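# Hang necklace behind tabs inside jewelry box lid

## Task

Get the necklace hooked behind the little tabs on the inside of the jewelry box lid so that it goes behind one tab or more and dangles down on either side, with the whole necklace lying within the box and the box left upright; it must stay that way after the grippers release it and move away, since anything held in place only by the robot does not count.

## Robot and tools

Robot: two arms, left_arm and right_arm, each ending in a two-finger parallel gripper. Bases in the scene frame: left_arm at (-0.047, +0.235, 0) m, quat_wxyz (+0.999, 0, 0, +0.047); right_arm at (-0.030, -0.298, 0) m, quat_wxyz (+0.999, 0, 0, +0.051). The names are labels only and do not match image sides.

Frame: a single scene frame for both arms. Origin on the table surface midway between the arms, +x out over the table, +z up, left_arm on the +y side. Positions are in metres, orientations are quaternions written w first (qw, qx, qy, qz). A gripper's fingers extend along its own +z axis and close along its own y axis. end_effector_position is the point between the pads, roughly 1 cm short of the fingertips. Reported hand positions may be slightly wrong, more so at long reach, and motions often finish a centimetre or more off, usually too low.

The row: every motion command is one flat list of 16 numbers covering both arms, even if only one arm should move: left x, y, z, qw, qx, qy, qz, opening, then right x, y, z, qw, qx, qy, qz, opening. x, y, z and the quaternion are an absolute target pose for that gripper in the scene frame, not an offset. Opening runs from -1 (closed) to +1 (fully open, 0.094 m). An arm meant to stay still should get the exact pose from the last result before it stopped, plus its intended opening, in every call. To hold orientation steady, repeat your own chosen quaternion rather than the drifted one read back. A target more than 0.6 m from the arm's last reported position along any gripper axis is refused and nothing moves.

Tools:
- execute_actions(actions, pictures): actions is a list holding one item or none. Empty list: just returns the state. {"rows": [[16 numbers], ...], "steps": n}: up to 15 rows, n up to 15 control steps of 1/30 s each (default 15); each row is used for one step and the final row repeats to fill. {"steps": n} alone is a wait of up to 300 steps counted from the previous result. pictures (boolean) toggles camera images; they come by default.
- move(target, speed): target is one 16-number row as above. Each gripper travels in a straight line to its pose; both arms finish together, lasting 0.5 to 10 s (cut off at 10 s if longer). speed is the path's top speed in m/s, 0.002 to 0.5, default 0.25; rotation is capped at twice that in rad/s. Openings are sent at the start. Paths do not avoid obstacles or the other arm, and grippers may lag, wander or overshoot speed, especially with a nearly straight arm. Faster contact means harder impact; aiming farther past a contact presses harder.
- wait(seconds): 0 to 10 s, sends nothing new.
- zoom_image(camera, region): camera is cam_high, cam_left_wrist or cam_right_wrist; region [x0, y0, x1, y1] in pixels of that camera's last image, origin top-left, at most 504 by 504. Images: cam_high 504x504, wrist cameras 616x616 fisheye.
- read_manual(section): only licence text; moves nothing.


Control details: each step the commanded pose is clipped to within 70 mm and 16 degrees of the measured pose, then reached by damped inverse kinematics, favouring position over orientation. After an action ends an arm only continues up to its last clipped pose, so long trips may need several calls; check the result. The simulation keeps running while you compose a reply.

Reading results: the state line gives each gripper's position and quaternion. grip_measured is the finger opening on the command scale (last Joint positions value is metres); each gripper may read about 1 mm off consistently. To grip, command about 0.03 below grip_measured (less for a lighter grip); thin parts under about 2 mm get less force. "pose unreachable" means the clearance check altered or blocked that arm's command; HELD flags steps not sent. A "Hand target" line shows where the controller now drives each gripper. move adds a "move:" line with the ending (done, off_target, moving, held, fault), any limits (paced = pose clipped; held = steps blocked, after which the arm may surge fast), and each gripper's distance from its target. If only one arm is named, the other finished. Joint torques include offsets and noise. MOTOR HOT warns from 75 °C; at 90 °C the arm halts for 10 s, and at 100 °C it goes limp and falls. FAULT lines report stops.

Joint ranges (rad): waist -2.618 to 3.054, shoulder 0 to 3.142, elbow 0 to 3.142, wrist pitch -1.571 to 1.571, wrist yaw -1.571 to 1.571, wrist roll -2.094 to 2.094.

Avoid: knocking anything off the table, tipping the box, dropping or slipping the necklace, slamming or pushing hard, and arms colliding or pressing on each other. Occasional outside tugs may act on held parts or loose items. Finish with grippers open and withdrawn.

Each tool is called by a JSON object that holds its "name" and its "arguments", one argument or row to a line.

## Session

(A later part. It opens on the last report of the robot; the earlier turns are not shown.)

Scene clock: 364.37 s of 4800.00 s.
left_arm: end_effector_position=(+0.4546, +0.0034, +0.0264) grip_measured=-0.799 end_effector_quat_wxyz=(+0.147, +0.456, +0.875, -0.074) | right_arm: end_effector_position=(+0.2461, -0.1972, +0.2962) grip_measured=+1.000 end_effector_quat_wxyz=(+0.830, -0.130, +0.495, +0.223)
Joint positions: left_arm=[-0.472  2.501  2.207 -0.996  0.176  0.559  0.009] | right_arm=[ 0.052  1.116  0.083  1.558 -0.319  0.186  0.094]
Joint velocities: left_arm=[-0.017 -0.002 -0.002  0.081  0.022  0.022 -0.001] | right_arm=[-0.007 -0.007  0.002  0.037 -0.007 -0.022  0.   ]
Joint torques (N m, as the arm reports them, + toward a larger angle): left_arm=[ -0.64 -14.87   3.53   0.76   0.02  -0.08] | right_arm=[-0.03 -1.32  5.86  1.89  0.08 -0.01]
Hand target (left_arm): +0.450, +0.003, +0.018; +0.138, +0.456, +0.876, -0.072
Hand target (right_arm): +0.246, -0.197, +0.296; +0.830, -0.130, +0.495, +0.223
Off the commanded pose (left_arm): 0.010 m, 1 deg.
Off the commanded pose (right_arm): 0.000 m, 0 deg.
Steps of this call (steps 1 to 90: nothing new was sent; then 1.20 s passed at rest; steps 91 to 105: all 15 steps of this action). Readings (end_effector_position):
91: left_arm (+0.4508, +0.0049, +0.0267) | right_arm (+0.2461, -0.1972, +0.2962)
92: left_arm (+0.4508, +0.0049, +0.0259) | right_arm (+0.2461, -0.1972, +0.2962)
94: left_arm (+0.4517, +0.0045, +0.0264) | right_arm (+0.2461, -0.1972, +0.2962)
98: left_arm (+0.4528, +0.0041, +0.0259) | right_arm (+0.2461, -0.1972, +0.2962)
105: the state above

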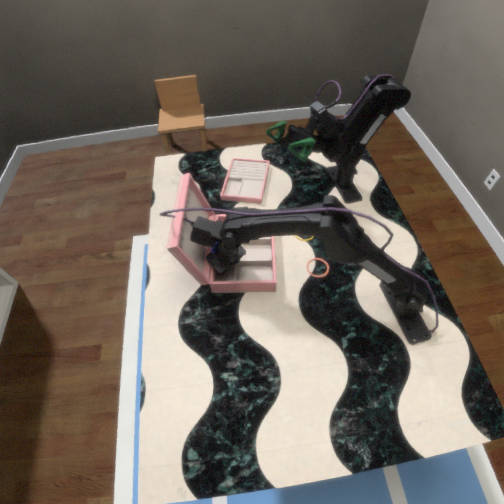

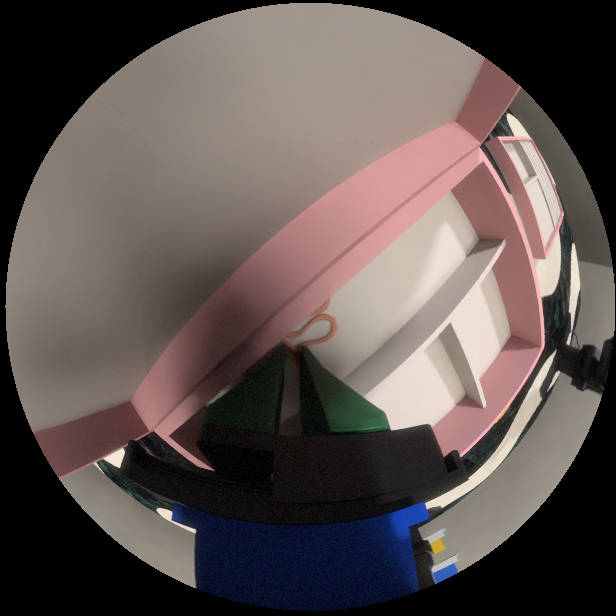

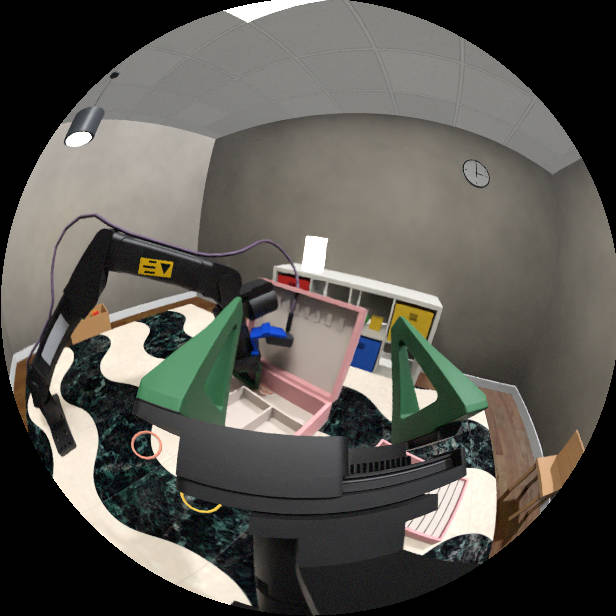

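On the floor; close.

{"name": "execute_actions", "arguments": {
  "actions": [
    {"rows":[[0.452,0.003,0.021,0.1387,0.4559,0.8762,-0.0722,-1,0.2462,-0.1972,0.2962,0.83,-0.13,0.495,0.223,1]],"steps":15}
  ],
  "pictures": false
}}

{"name": "move", "arguments": {
  "target": [0.43,0.03,0.13,0.2446,0.444,0.8525,-0.1273,-1,0.2462,-0.1972,0.2962,0.83,-0.13,0.495,0.223,1],
  "speed": 0.06
}}

{"name": "zoom_image", "arguments": {
  "camera": "cam_right_wrist",
  "region": [190,270,330,430]
}}

Scene clock: 368.23 s of 4800.00 s.
left_arm: end_effector_position=(+0.4550, +0.0033, +0.0265) grip_measured=-0.978 end_effector_quat_wxyz=(+0.147, +0.456, +0.875, -0.073) | right_arm: end_effector_position=(+0.2461, -0.1972, +0.2962) grip_measured=+1.000 end_effector_quat_wxyz=(+0.830, -0.130, +0.495, +0.223)
Joint positions: left_arm=[-0.472  2.501  2.207 -0.994  0.175  0.559  0.001] | right_arm=[ 0.052  1.116  0.083  1.558 -0.319  0.186  0.094]
Joint velocities: left_arm=[-0.002  0.007 -0.007  0.066 -0.037  0.007  0.002] | right_arm=[ 0.002 -0.002 -0.012 -0.007 -0.037 -0.051  0.   ]
Joint torques (N m, as the arm reports them, + toward a larger angle): left_arm=[ -0.38 -14.22   5.16   0.59   0.02  -0.07] | right_arm=[-0.06 -1.31  5.88  1.87  0.09  0.  ]
Hand target (left_arm): +0.452, +0.003, +0.021; +0.139, +0.456, +0.876, -0.072
Hand target (right_arm): +0.246, -0.197, +0.296; +0.830, -0.130, +0.495, +0.223
Off the commanded pose (left_arm): 0.006 m, 1 deg.
Off the commanded pose (right_arm): 0.000 m, 0 deg.
Steps of this call (steps 1 to 90: nothing new was sent; then 0.37 s passed at rest; steps 91 to 105: all 15 steps of this action). Readings (end_effector_position):
91: left_arm (+0.4550, +0.0032, +0.0265) | right_arm (+0.2461, -0.1972, +0.2962)
92: left_arm (+0.4550, +0.0032, +0.0265) | right_arm (+0.2461, -0.1972, +0.2962)
94: left_arm (+0.4550, +0.0033, +0.0265) | right_arm (+0.2461, -0.1972, +0.2962)
98: left_arm (+0.4550, +0.0033, +0.0265) | right_arm (+0.2461, -0.1972, +0.2962)
105: the state above

Scene clock: 370.73 s of 4800.00 s.
left_arm: end_effector_position=(+0.4299, +0.0305, +0.1184) grip_measured=-0.979 end_effector_quat_wxyz=(+0.230, +0.442, +0.859, -0.120) | right_arm: end_effector_position=(+0.2461, -0.1972, +0.2962) grip_measured=+1.000 end_effector_quat_wxyz=(+0.830, -0.130, +0.495, +0.223)
Joint positions: left_arm=[-0.396  2.147  1.894 -0.888  0.31   0.58   0.001] | right_arm=[ 0.052  1.116  0.083  1.558 -0.319  0.186  0.094]
Joint velocities: left_arm=[-0.012  0.012 -0.002  0.037 -0.022  0.022 -0.   ] | right_arm=[ 0.012 -0.007  0.002  0.051  0.022  0.022  0.   ]
Joint torques (N m, as the arm reports them, + toward a larger angle): left_arm=[  0.52 -14.99   4.73   1.1    0.33   0.06] | right_arm=[-0.07 -1.32  5.94  1.89  0.1   0.01]
Hand target (left_arm): +0.430, +0.030, +0.130; +0.245, +0.445, +0.852, -0.126
Hand target (right_arm): +0.246, -0.197, +0.296; +0.830, -0.130, +0.495, +0.223
Off the commanded pose (left_arm): 0.012 m, 2 deg.
Off the commanded pose (right_arm): 0.000 m, 0 deg.
move: off_target (left_arm)

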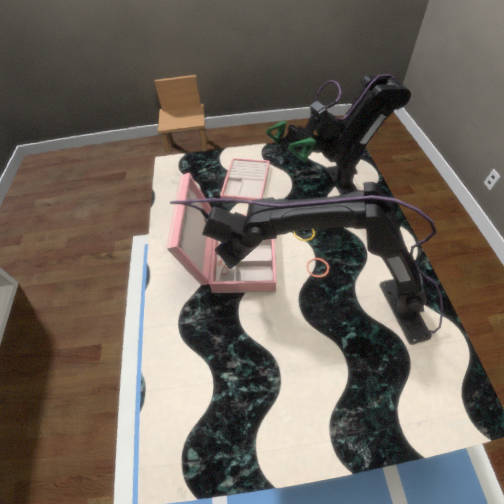

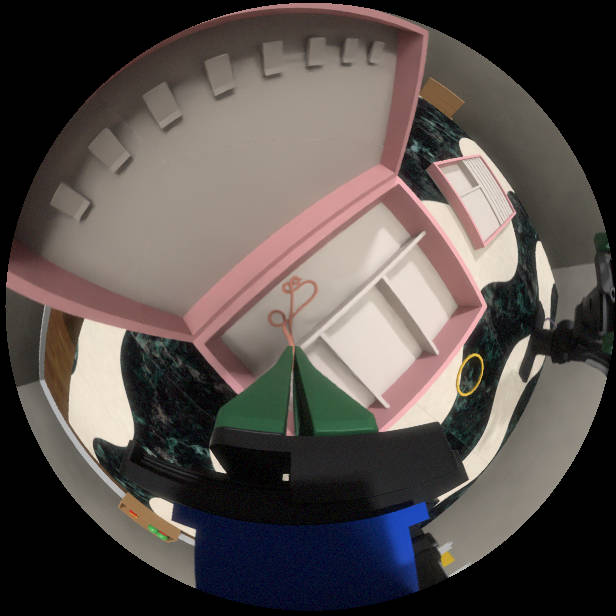

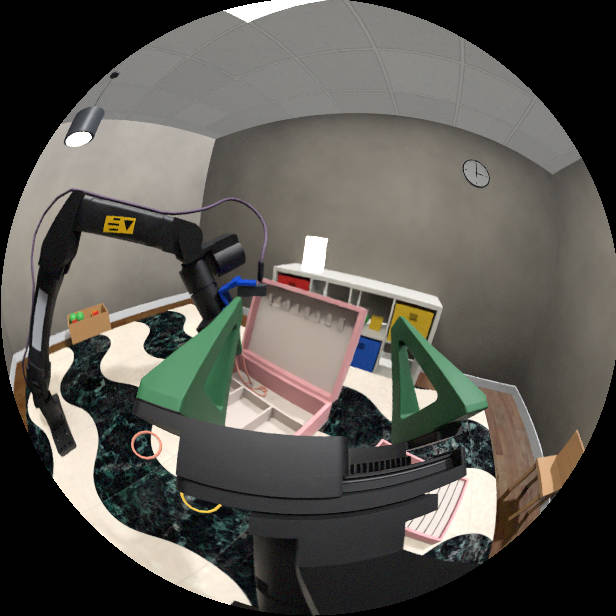

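Region (190, 270, 330, 430) of cam_right_wrist's 616x616 image, scaled by 3.150, with more detail than that image has; it fills the left 441 columns of this view, and the rest is white.

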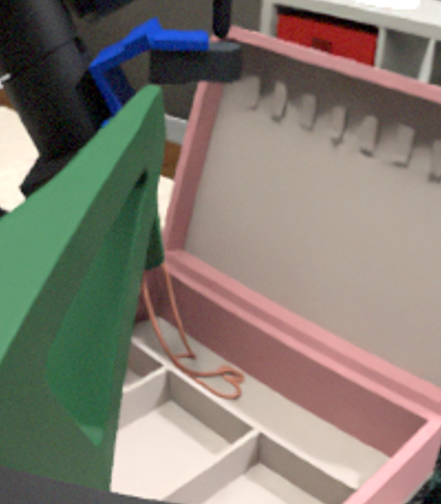

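{"name": "move", "arguments": {
  "target": [0.38,0.03,0.26,0.2446,0.444,0.8525,-0.1273,-1,0.2462,-0.1972,0.2962,0.83,-0.13,0.495,0.223,1],
  "speed": 0.08
}}

{"name": "move", "arguments": {
  "target": [0.38,0.03,0.26,0.1937,-0.6127,0.7303,-0.2310,-1,0.2462,-0.1972,0.2962,0.83,-0.13,0.495,0.223,1],
  "speed": 0.3
}}

{"name": "move", "arguments": {
  "target": [0.49,-0.005,0.25,0.422,-0.4845,0.5776,-0.5032,-1,0.2462,-0.1972,0.2962,0.83,-0.13,0.495,0.223,1],
  "speed": 0.08
}}

{"name": "zoom_image", "arguments": {
  "camera": "cam_left_wrist",
  "region": [200,240,360,400]
}}

{"name": "zoom_image", "arguments": {
  "camera": "cam_right_wrist",
  "region": [230,250,370,390]
}}

Scene clock: 381.47 s of 4800.00 s.
left_arm: end_effector_position=(+0.3813, +0.0345, +0.2420) grip_measured=-0.979 end_effector_quat_wxyz=(+0.226, +0.444, +0.858, -0.125) | right_arm: end_effector_position=(+0.2461, -0.1972, +0.2962) grip_measured=+1.000 end_effector_quat_wxyz=(+0.830, -0.130, +0.495, +0.223)
Joint positions: left_arm=[-0.419  2.051  2.252 -1.343  0.311  0.563  0.001] | right_arm=[ 0.052  1.116  0.083  1.558 -0.319  0.186  0.094]
Joint velocities: left_arm=[-0.002 -0.002 -0.002 -0.022 -0.051  0.022 -0.001] | right_arm=[-0.007  0.002  0.007  0.022  0.022  0.007  0.   ]
Joint torques (N m, as the arm reports them, + toward a larger angle): left_arm=[ -0.58 -12.72   6.89   0.9    0.2   -0.12] | right_arm=[-0.04 -1.29  5.89  1.87  0.08 -0.01]
Hand target (left_arm): +0.378, +0.031, +0.260; +0.245, +0.444, +0.852, -0.127
Hand target (right_arm): +0.246, -0.197, +0.296; +0.830, -0.130, +0.495, +0.223
Off the commanded pose (left_arm): 0.019 m, 2 deg.
Off the commanded pose (right_arm): 0.000 m, 0 deg.
After step 110, 4.60 s passed at rest.
move: off_target (left_arm)

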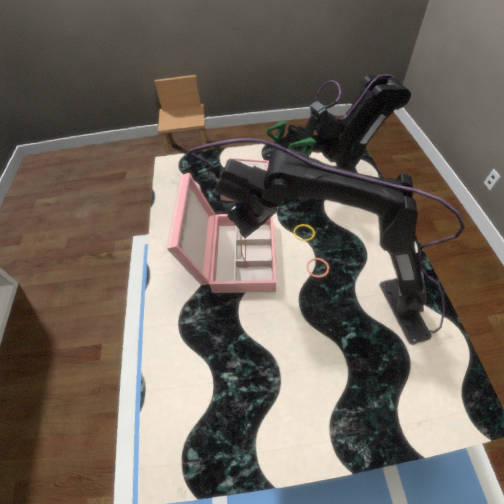

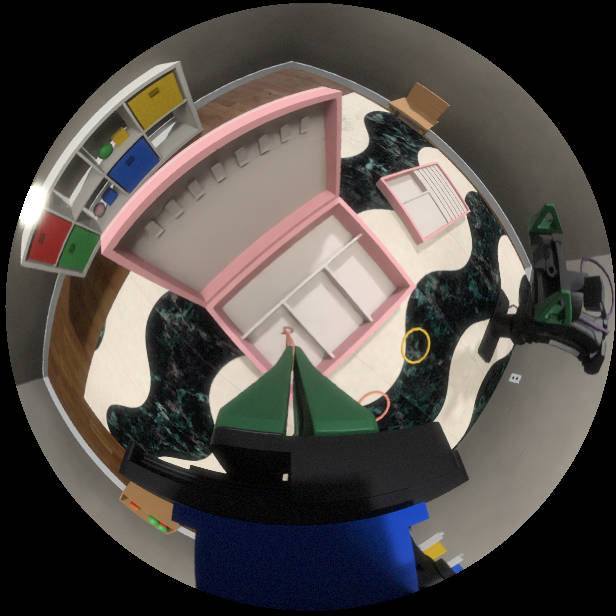

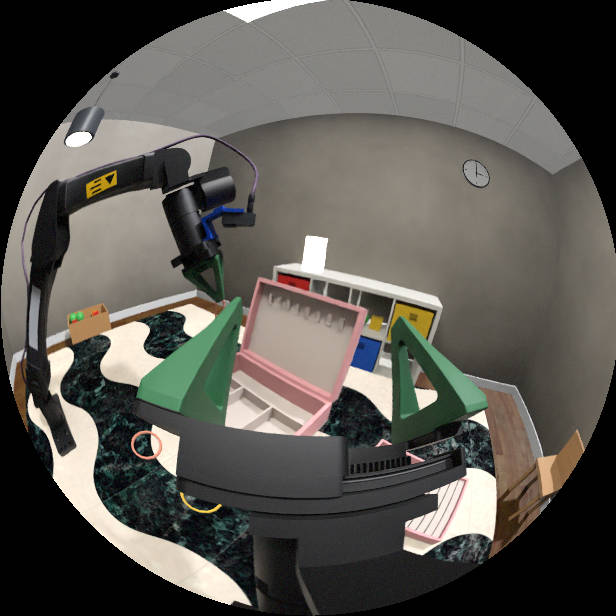

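Scene clock: 385.87 s of 4800.00 s.
left_arm: end_effector_position=(+0.3793, +0.0302, +0.2507) grip_measured=-0.979 end_effector_quat_wxyz=(+0.183, -0.611, +0.736, -0.225) | right_arm: end_effector_position=(+0.2461, -0.1972, +0.2962) grip_measured=+1.000 end_effector_quat_wxyz=(+0.830, -0.130, +0.495, +0.223)
Joint positions: left_arm=[-0.61   1.896  2.019 -1.128 -0.176 -1.849  0.001] | right_arm=[ 0.052  1.116  0.083  1.558 -0.319  0.186  0.094]
Joint velocities: left_arm=[-0.002  0.002  0.012 -0.095 -0.037  0.007  0.001] | right_arm=[ 0.002  0.012 -0.012 -0.037 -0.022  0.051  0.   ]
Joint torques (N m, as the arm reports them, + toward a larger angle): left_arm=[ -0.62 -10.06   7.37   1.02  -0.27  -0.17] | right_arm=[-0.05 -1.26  5.94  1.89  0.08  0.01]
Hand target (left_arm): +0.380, +0.030, +0.259; +0.193, -0.612, +0.732, -0.228
Hand target (right_arm): +0.246, -0.197, +0.296; +0.830, -0.130, +0.495, +0.223
Off the commanded pose (left_arm): 0.009 m, 2 deg.
Off the commanded pose (right_arm): 0.000 m, 0 deg.
move: done

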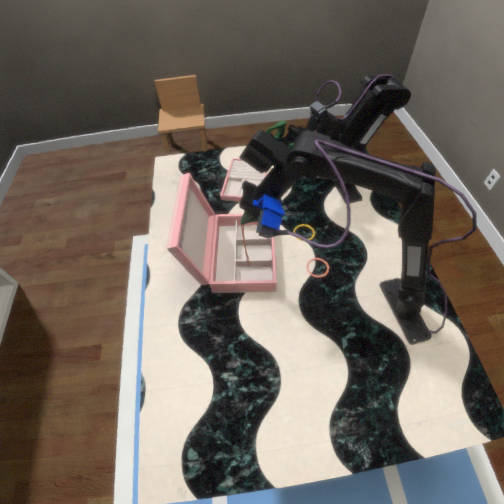

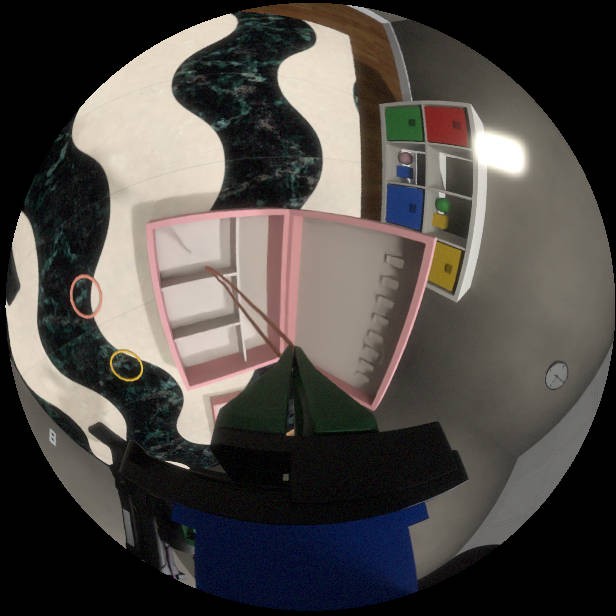

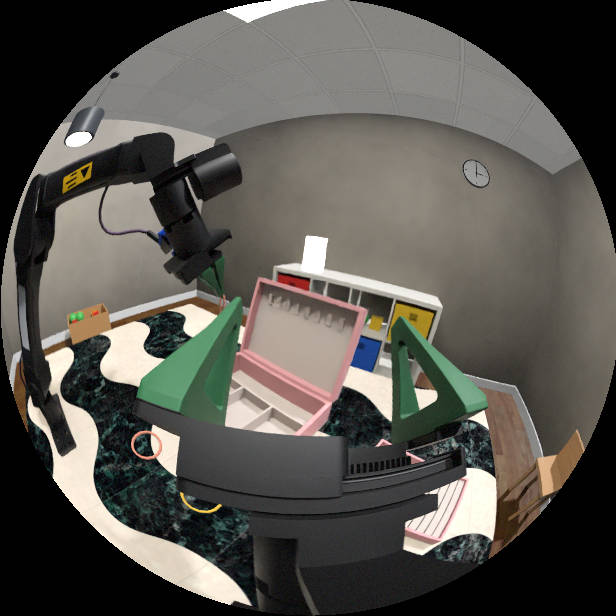

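Scene clock: 391.70 s of 4800.00 s.
left_arm: end_effector_position=(+0.4918, -0.0087, +0.2492) grip_measured=-0.979 end_effector_quat_wxyz=(+0.418, -0.484, +0.581, -0.503) | right_arm: end_effector_position=(+0.2461, -0.1972, +0.2962) grip_measured=+1.000 end_effector_quat_wxyz=(+0.830, -0.130, +0.495, +0.223)
Joint positions: left_arm=[-0.621  1.932  1.369  0.41  -0.338 -1.623  0.001] | right_arm=[ 0.052  1.116  0.083  1.558 -0.319  0.186  0.094]
Joint velocities: left_arm=[ 0.007  0.002 -0.017 -0.022  0.022  0.022 -0.001] | right_arm=[-0.002 -0.007  0.022 -0.022  0.007  0.022  0.   ]
Joint torques (N m, as the arm reports them, + toward a larger angle): left_arm=[  0.02 -11.43   5.47   1.97  -0.18   0.13] | right_arm=[-0.06 -1.29  5.86  1.9   0.1   0.  ]
Hand target (left_arm): +0.492, -0.006, +0.250; +0.427, -0.481, +0.579, -0.500
Hand target (right_arm): +0.246, -0.197, +0.296; +0.830, -0.130, +0.495, +0.223
Off the commanded pose (left_arm): 0.004 m, 1 deg.
Off the commanded pose (right_arm): 0.000 m, 0 deg.
move: done

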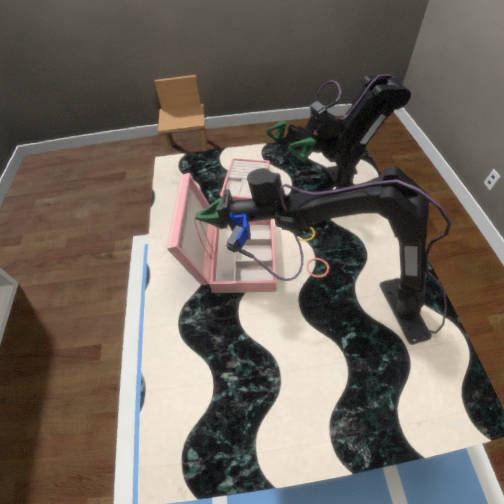

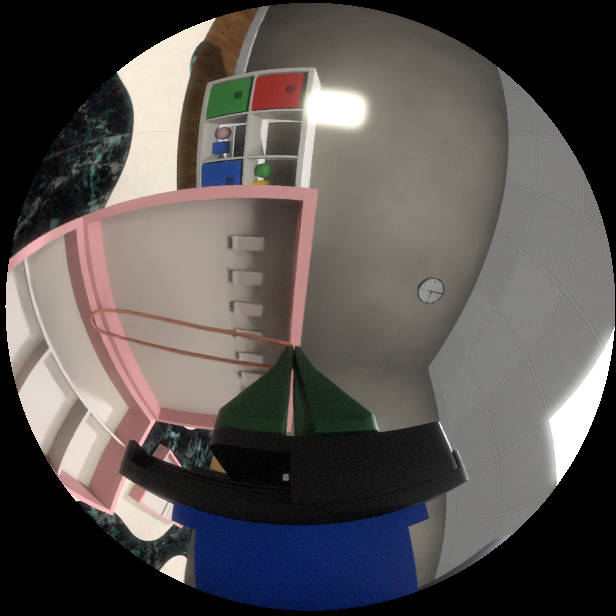

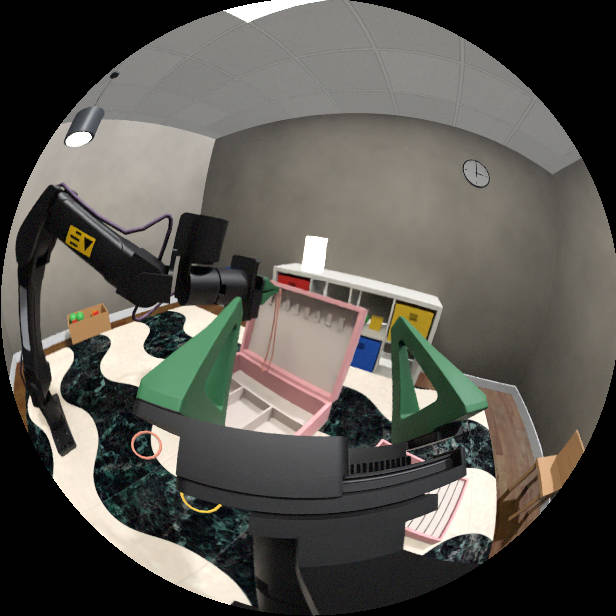

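Region (200, 240, 360, 400) of cam_left_wrist's 616x616 image, scaled by 3.150, with more detail than that image has.

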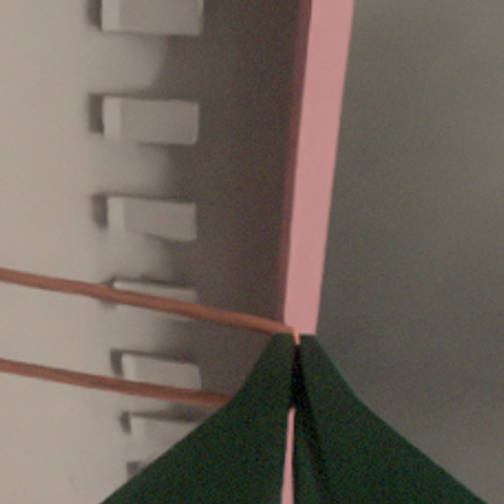

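Region (230, 250, 370, 390) of cam_right_wrist's 616x616 image, scaled by 3.600, with more detail than that image has.

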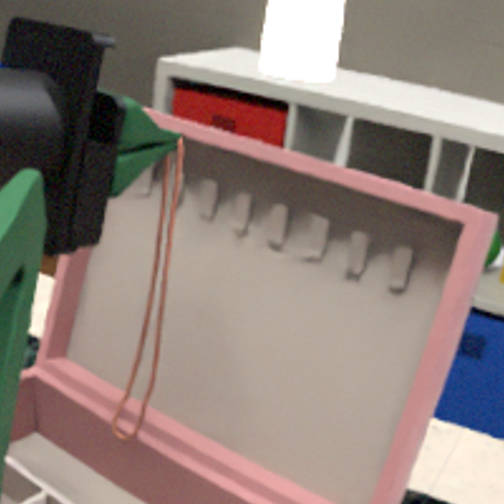

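{"name": "move", "arguments": {
  "target": [0.527,-0.011,0.233,0.422,-0.4845,0.5776,-0.5032,-1,0.2462,-0.1972,0.2962,0.83,-0.13,0.495,0.223,1],
  "speed": 0.03
}}

{"name": "zoom_image", "arguments": {
  "camera": "cam_left_wrist",
  "region": [200,240,360,400]
}}

{"name": "zoom_image", "arguments": {
  "camera": "cam_right_wrist",
  "region": [250,270,330,350]
}}

Scene clock: 398.43 s of 4800.00 s.
left_arm: end_effector_position=(+0.5207, -0.0108, +0.2144) grip_measured=-0.979 end_effector_quat_wxyz=(+0.416, -0.492, +0.589, -0.488) | right_arm: end_effector_position=(+0.2461, -0.1972, +0.2962) grip_measured=+1.000 end_effector_quat_wxyz=(+0.830, -0.130, +0.495, +0.223)
Joint positions: left_arm=[-0.598  2.067  1.458  0.42  -0.328 -1.623  0.001] | right_arm=[ 0.052  1.116  0.083  1.558 -0.319  0.186  0.094]
Joint velocities: left_arm=[-0.007  0.002  0.002 -0.022 -0.095 -0.022 -0.   ] | right_arm=[ 0.012 -0.007  0.012  0.066  0.007  0.007  0.   ]
Joint torques (N m, as the arm reports them, + toward a larger angle): left_arm=[  0.61 -12.58   8.03   1.99   0.04   0.04] | right_arm=[-0.01 -1.29  5.86  1.88  0.08  0.  ]
Hand target (left_arm): +0.526, -0.011, +0.233; +0.422, -0.485, +0.578, -0.503
Hand target (right_arm): +0.246, -0.197, +0.296; +0.830, -0.130, +0.495, +0.223
Off the commanded pose (left_arm): 0.020 m, 3 deg.
Off the commanded pose (right_arm): 0.000 m, 0 deg.
move: off_target (left_arm)

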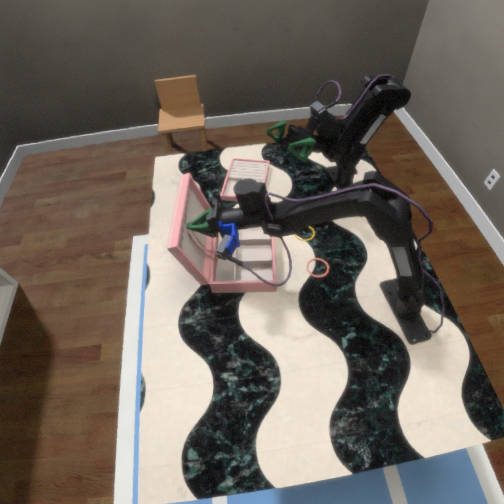

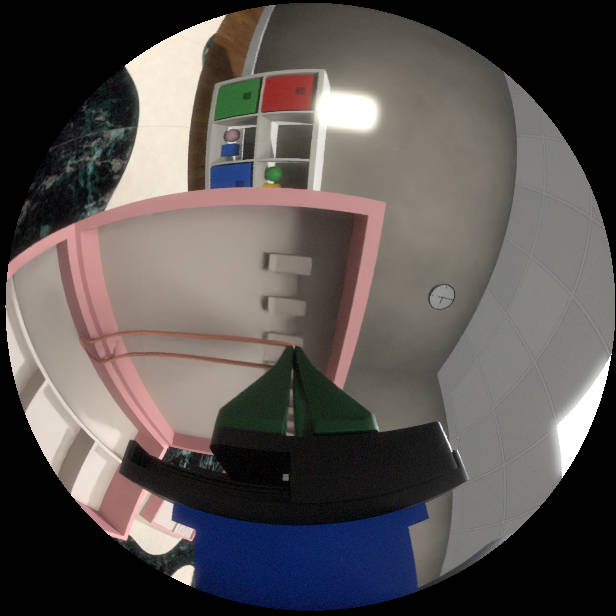

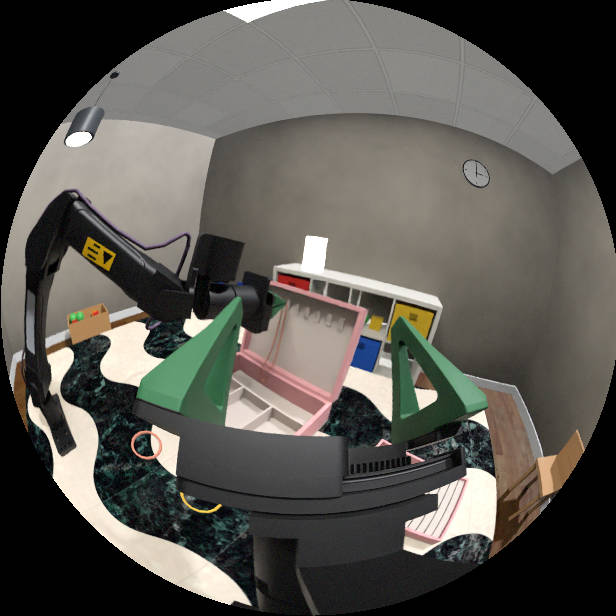

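Region (200, 240, 360, 400) of cam_left_wrist's 616x616 image, scaled by 3.150, with more detail than that image has.

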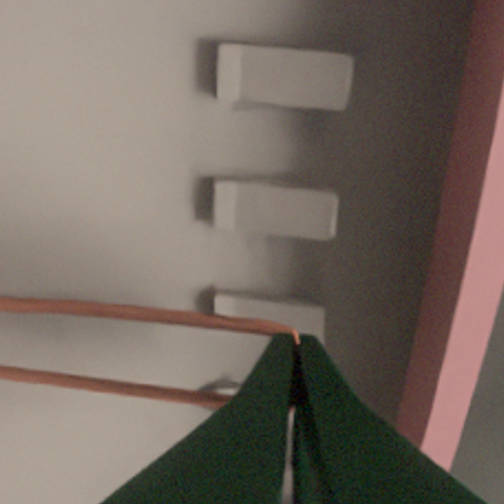

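Region (250, 270, 330, 350) of cam_right_wrist's 616x616 image, scaled by 6.300, with more detail than that image has.

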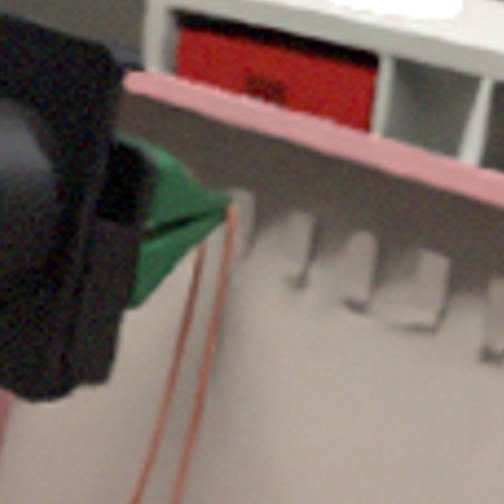

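Raise 13 mm.

{"name": "execute_actions", "arguments": {
  "actions": [
    {"rows":[[0.527,-0.011,0.237,0.422,-0.4845,0.5776,-0.5032,-1,0.2462,-0.1972,0.2962,0.83,-0.13,0.495,0.223,1],[0.527,-0.011,0.240,0.422,-0.4845,0.5776,-0.5032,-1,0.2462,-0.1972,0.2962,0.83,-0.13,0.495,0.223,1],[0.527,-0.011,0.243,0.422,-0.4845,0.5776,-0.5032,-1,0.2462,-0.1972,0.2962,0.83,-0.13,0.495,0.223,1],[0.527,-0.011,0.246,0.422,-0.4845,0.5776,-0.5032,-1,0.2462,-0.1972,0.2962,0.83,-0.13,0.495,0.223,1]],"steps":15}
  ]
}}

{"name": "zoom_image", "arguments": {
  "camera": "cam_left_wrist",
  "region": [200,240,360,400]
}}

Scene clock: 402.93 s of 4800.00 s.
left_arm: end_effector_position=(+0.5237, -0.0125, +0.2249) grip_measured=-0.979 end_effector_quat_wxyz=(+0.417, -0.491, +0.586, -0.491) | right_arm: end_effector_position=(+0.2461, -0.1972, +0.2962) grip_measured=+1.000 end_effector_quat_wxyz=(+0.830, -0.130, +0.495, +0.223)
Joint positions: left_arm=[-0.598  2.067  1.491  0.396 -0.327 -1.623  0.001] | right_arm=[ 0.052  1.116  0.083  1.558 -0.319  0.186  0.094]
Joint velocities: left_arm=[-0.007 -0.002 -0.007 -0.081 -0.007  0.066 -0.   ] | right_arm=[-0.007  0.002  0.002  0.066  0.007  0.051  0.   ]
Joint torques (N m, as the arm reports them, + toward a larger angle): left_arm=[  0.6  -14.08   7.83   1.77   0.03   0.04] | right_arm=[ 0.02 -1.31  5.86  1.88  0.08  0.01]
Hand target (left_arm): +0.526, -0.011, +0.246; +0.423, -0.484, +0.578, -0.503
Hand target (right_arm): +0.246, -0.197, +0.296; +0.830, -0.130, +0.495, +0.223
Off the commanded pose (left_arm): 0.021 m, 2 deg.
Off the commanded pose (right_arm): 0.000 m, 0 deg.
Steps of this call (steps 1 to 120: nothing new was sent; steps 121 to 135: all 15 steps of this action). Readings (end_effector_position):
121: left_arm (+0.5209, -0.0110, +0.2149) | right_arm (+0.2461, -0.1972, +0.2962)
122: left_arm (+0.5210, -0.0111, +0.2155) | right_arm (+0.2461, -0.1972, +0.2962)
124: left_arm (+0.5217, -0.0114, +0.2175) | right_arm (+0.2461, -0.1972, +0.2962)
128: left_arm (+0.5236, -0.0125, +0.2248) | right_arm (+0.2461, -0.1972, +0.2962)
135: the state above

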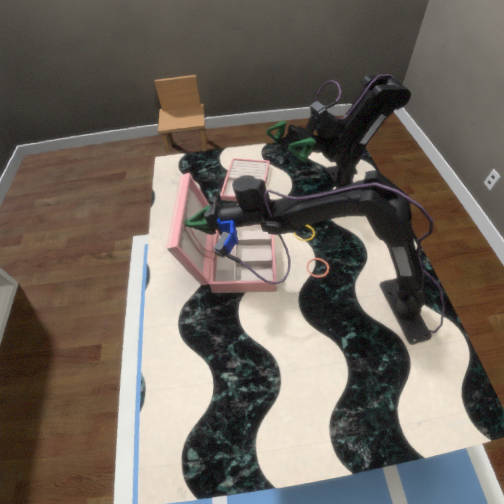

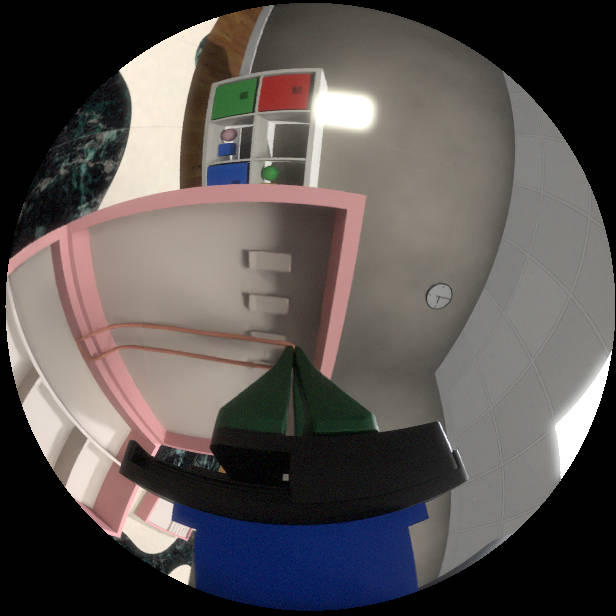

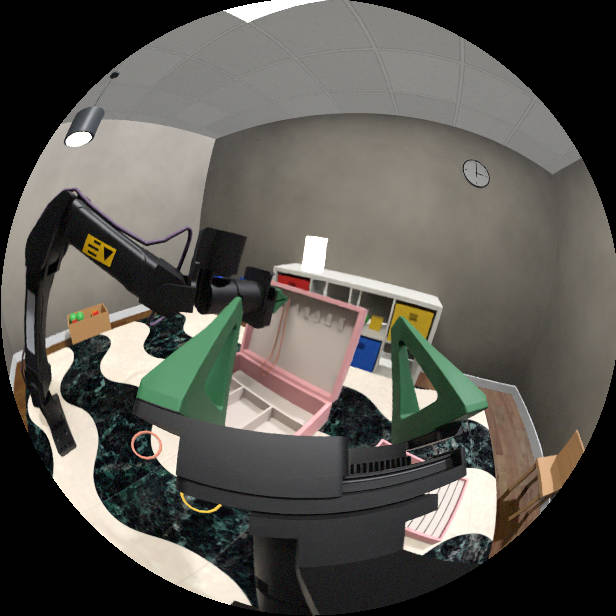

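Region (200, 240, 360, 400) of cam_left_wrist's 616x616 image, scaled by 3.150, with more detail than that image has.

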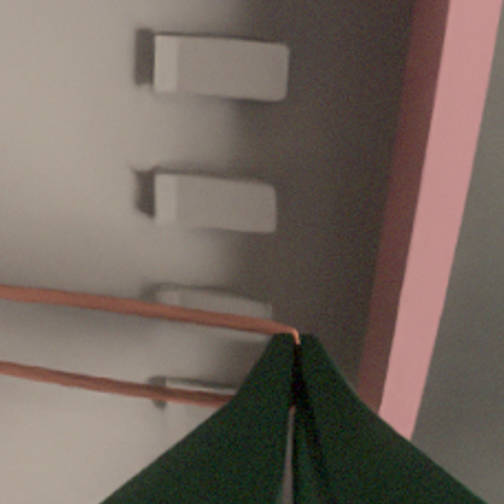

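{"name": "execute_actions", "arguments": {
  "actions": [
    {"rows":[[0.530,-0.0115,0.247,0.422,-0.4845,0.5776,-0.5032,-1,0.2462,-0.1972,0.2962,0.83,-0.13,0.495,0.223,1],[0.532,-0.012,0.247,0.422,-0.4845,0.5776,-0.5032,-1,0.2462,-0.1972,0.2962,0.83,-0.13,0.495,0.223,1],[0.534,-0.0122,0.247,0.422,-0.4845,0.5776,-0.5032,-1,0.2462,-0.1972,0.2962,0.83,-0.13,0.495,0.223,1],[0.536,-0.0125,0.247,0.422,-0.4845,0.5776,-0.5032,-1,0.2462,-0.1972,0.2962,0.83,-0.13,0.495,0.223,1]],"steps":15}
  ]
}}

{"name": "zoom_image", "arguments": {
  "camera": "cam_left_wrist",
  "region": [200,240,360,400]
}}

{"name": "zoom_image", "arguments": {
  "camera": "cam_right_wrist",
  "region": [250,270,330,350]
}}

Scene clock: 408.10 s of 4800.00 s.
left_arm: end_effector_position=(+0.5306, -0.0132, +0.2360) grip_measured=-0.979 end_effector_quat_wxyz=(+0.419, -0.489, +0.582, -0.497) | right_arm: end_effector_position=(+0.2461, -0.1972, +0.2962) grip_measured=+1.000 end_effector_quat_wxyz=(+0.830, -0.130, +0.495, +0.223)
Joint positions: left_arm=[-0.591  2.079  1.541  0.374 -0.321 -1.623  0.001] | right_arm=[ 0.052  1.116  0.083  1.558 -0.319  0.186  0.094]
Joint velocities: left_arm=[ 0.007 -0.007  0.002 -0.007  0.037  0.081  0.   ] | right_arm=[ 0.002 -0.007 -0.002 -0.022 -0.037 -0.022  0.   ]
Joint torques (N m, as the arm reports them, + toward a larger angle): left_arm=[  0.55 -12.41   8.15   1.8    0.04   0.05] | right_arm=[ 0.   -1.31  5.87  1.88  0.11 -0.02]
Hand target (left_arm): +0.535, -0.012, +0.247; +0.422, -0.484, +0.578, -0.503
Hand target (right_arm): +0.246, -0.197, +0.296; +0.830, -0.130, +0.495, +0.223
Off the commanded pose (left_arm): 0.012 m, 1 deg.
Off the commanded pose (right_arm): 0.000 m, 0 deg.
Steps of this call (steps 1 to 110: nothing new was sent; then 1.00 s passed at rest; steps 111 to 125: all 15 steps of this action). Readings (end_effector_position):
111: left_arm (+0.5237, -0.0126, +0.2246) | right_arm (+0.2461, -0.1972, +0.2962)
112: left_arm (+0.5242, -0.0129, +0.2252) | right_arm (+0.2461, -0.1972, +0.2962)
114: left_arm (+0.5264, -0.0139, +0.2288) | right_arm (+0.2461, -0.1972, +0.2962)
118: left_arm (+0.5305, -0.0136, +0.2367) | right_arm (+0.2461, -0.1972, +0.2962)
125: the state above

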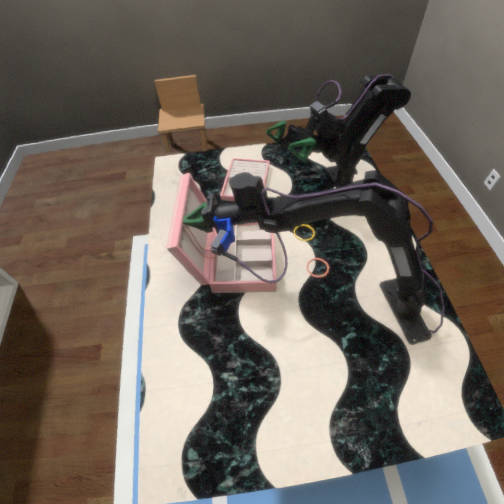

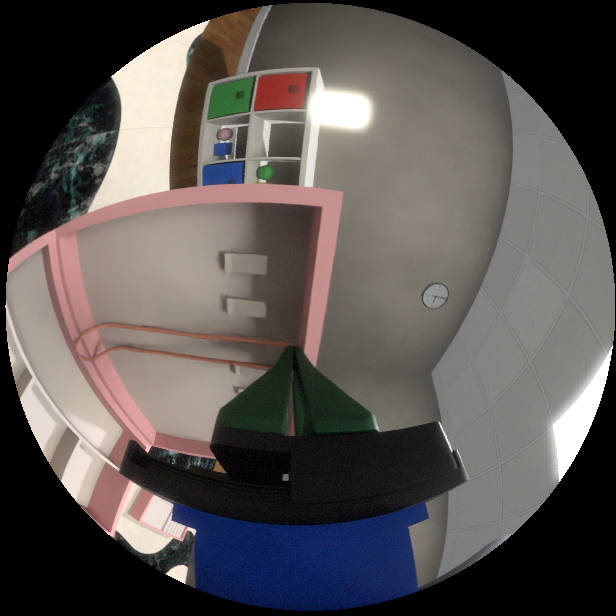

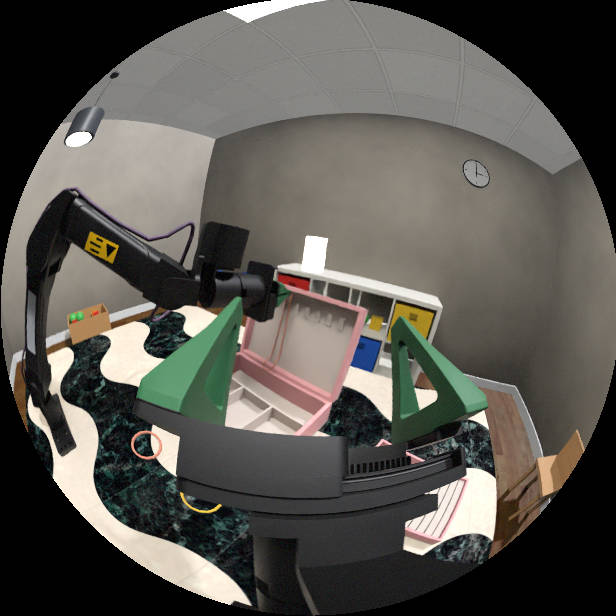

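Region (200, 240, 360, 400) of cam_left_wrist's 616x616 image, scaled by 3.150, with more detail than that image has.

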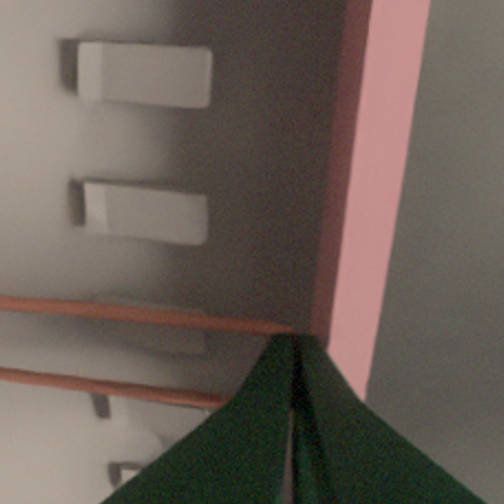

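Region (250, 270, 330, 350) of cam_right_wrist's 616x616 image, scaled by 6.300, with more detail than that image has.

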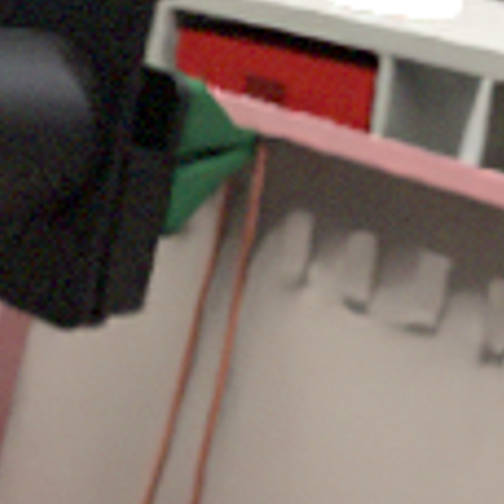

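{"name": "execute_actions", "arguments": {
  "actions": [
    {"rows":[[0.537,-0.0125,0.245,0.422,-0.4845,0.5776,-0.5032,-1,0.2462,-0.1972,0.2962,0.83,-0.13,0.495,0.223,1],[0.538,-0.0127,0.243,0.422,-0.4845,0.5776,-0.5032,-1,0.2462,-0.1972,0.2962,0.83,-0.13,0.495,0.223,1],[0.539,-0.0129,0.241,0.422,-0.4845,0.5776,-0.5032,-1,0.2462,-0.1972,0.2962,0.83,-0.13,0.495,0.223,1],[0.540,-0.0131,0.2395,0.422,-0.4845,0.5776,-0.5032,-1,0.2462,-0.1972,0.2962,0.83,-0.13,0.495,0.223,1]],"steps":15}
  ]
}}

{"name": "zoom_image", "arguments": {
  "camera": "cam_left_wrist",
  "region": [200,240,360,400]
}}

{"name": "zoom_image", "arguments": {
  "camera": "cam_right_wrist",
  "region": [250,270,330,350]
}}

Scene clock: 412.17 s of 4800.00 s.
left_arm: end_effector_position=(+0.5346, -0.0146, +0.2225) grip_measured=-0.979 end_effector_quat_wxyz=(+0.416, -0.491, +0.587, -0.492) | right_arm: end_effector_position=(+0.2461, -0.1972, +0.2962) grip_measured=+1.000 end_effector_quat_wxyz=(+0.830, -0.130, +0.495, +0.223)
Joint positions: left_arm=[-0.589  2.108  1.546  0.382 -0.318 -1.623  0.001] | right_arm=[ 0.052  1.116  0.083  1.558 -0.319  0.186  0.094]
Joint velocities: left_arm=[ 0.042 -0.002 -0.022 -0.022 -0.037  0.037  0.   ] | right_arm=[ 0.012 -0.007 -0.012 -0.037 -0.022 -0.051  0.   ]
Joint torques (N m, as the arm reports them, + toward a larger angle): left_arm=[  0.61 -13.23   8.2    1.91   0.08   0.05] | right_arm=[-0.05 -1.34  5.88  1.89  0.1   0.  ]
Hand target (left_arm): +0.539, -0.013, +0.240; +0.422, -0.484, +0.578, -0.503
Hand target (right_arm): +0.246, -0.197, +0.296; +0.830, -0.130, +0.495, +0.223
Off the commanded pose (left_arm): 0.018 m, 2 deg.
Off the commanded pose (right_arm): 0.000 m, 0 deg.
Steps of this call (steps 1 to 100: nothing new was sent; then 0.23 s passed at rest; steps 101 to 115: all 15 steps of this action). Readings (end_effector_position):
101: left_arm (+0.5307, -0.0132, +0.2354) | right_arm (+0.2461, -0.1972, +0.2962)
102: left_arm (+0.5308, -0.0133, +0.2346) | right_arm (+0.2461, -0.1972, +0.2962)
104: left_arm (+0.5317, -0.0139, +0.2312) | right_arm (+0.2461, -0.1972, +0.2962)
108: left_arm (+0.5338, -0.0153, +0.2220) | right_arm (+0.2461, -0.1972, +0.2962)
115: the state above

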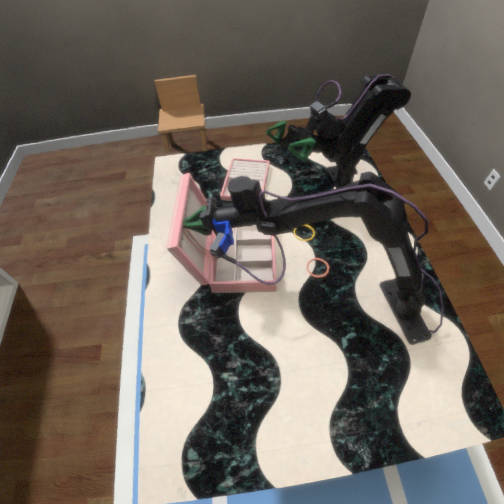

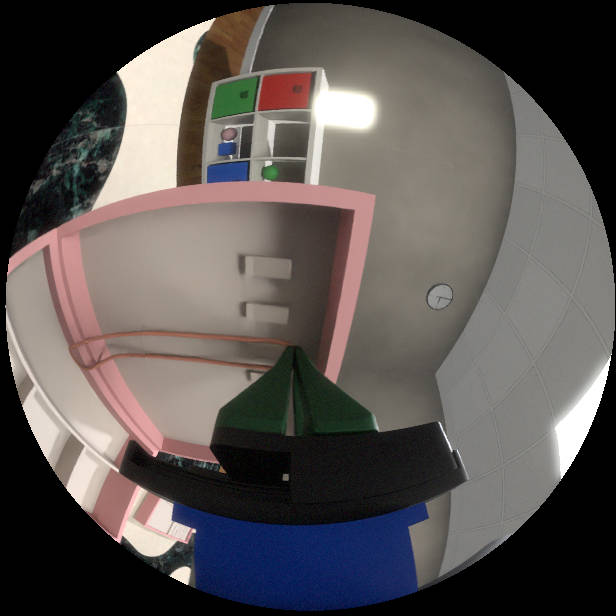

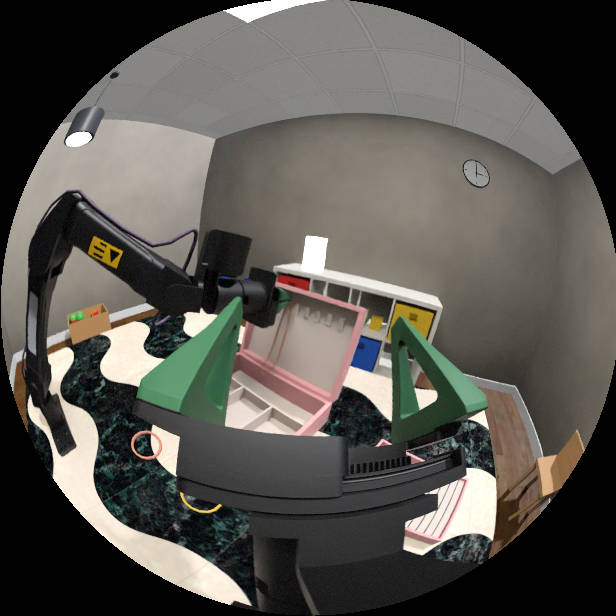

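Region (200, 240, 360, 400) of cam_left_wrist's 616x616 image, scaled by 3.150, with more detail than that image has.

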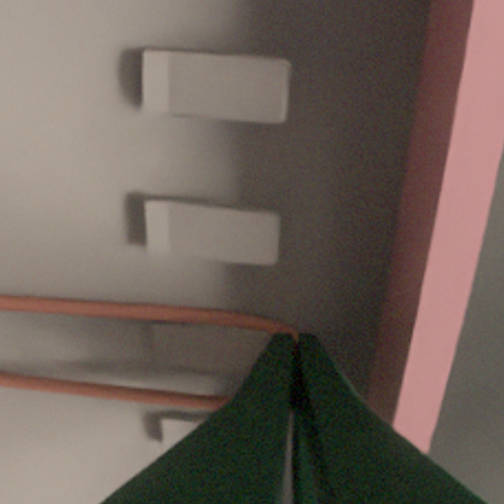

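Region (250, 270, 330, 350) of cam_right_wrist's 616x616 image, scaled by 6.300, with more detail than that image has.

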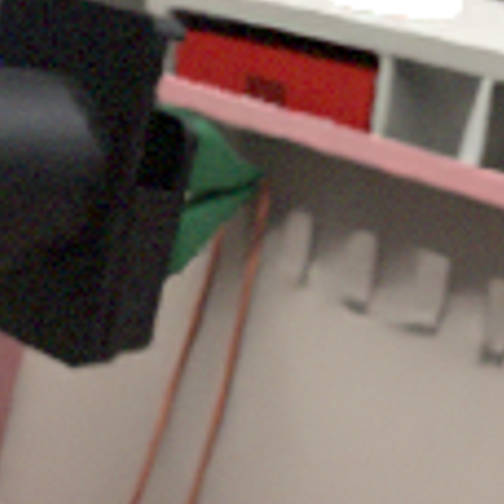

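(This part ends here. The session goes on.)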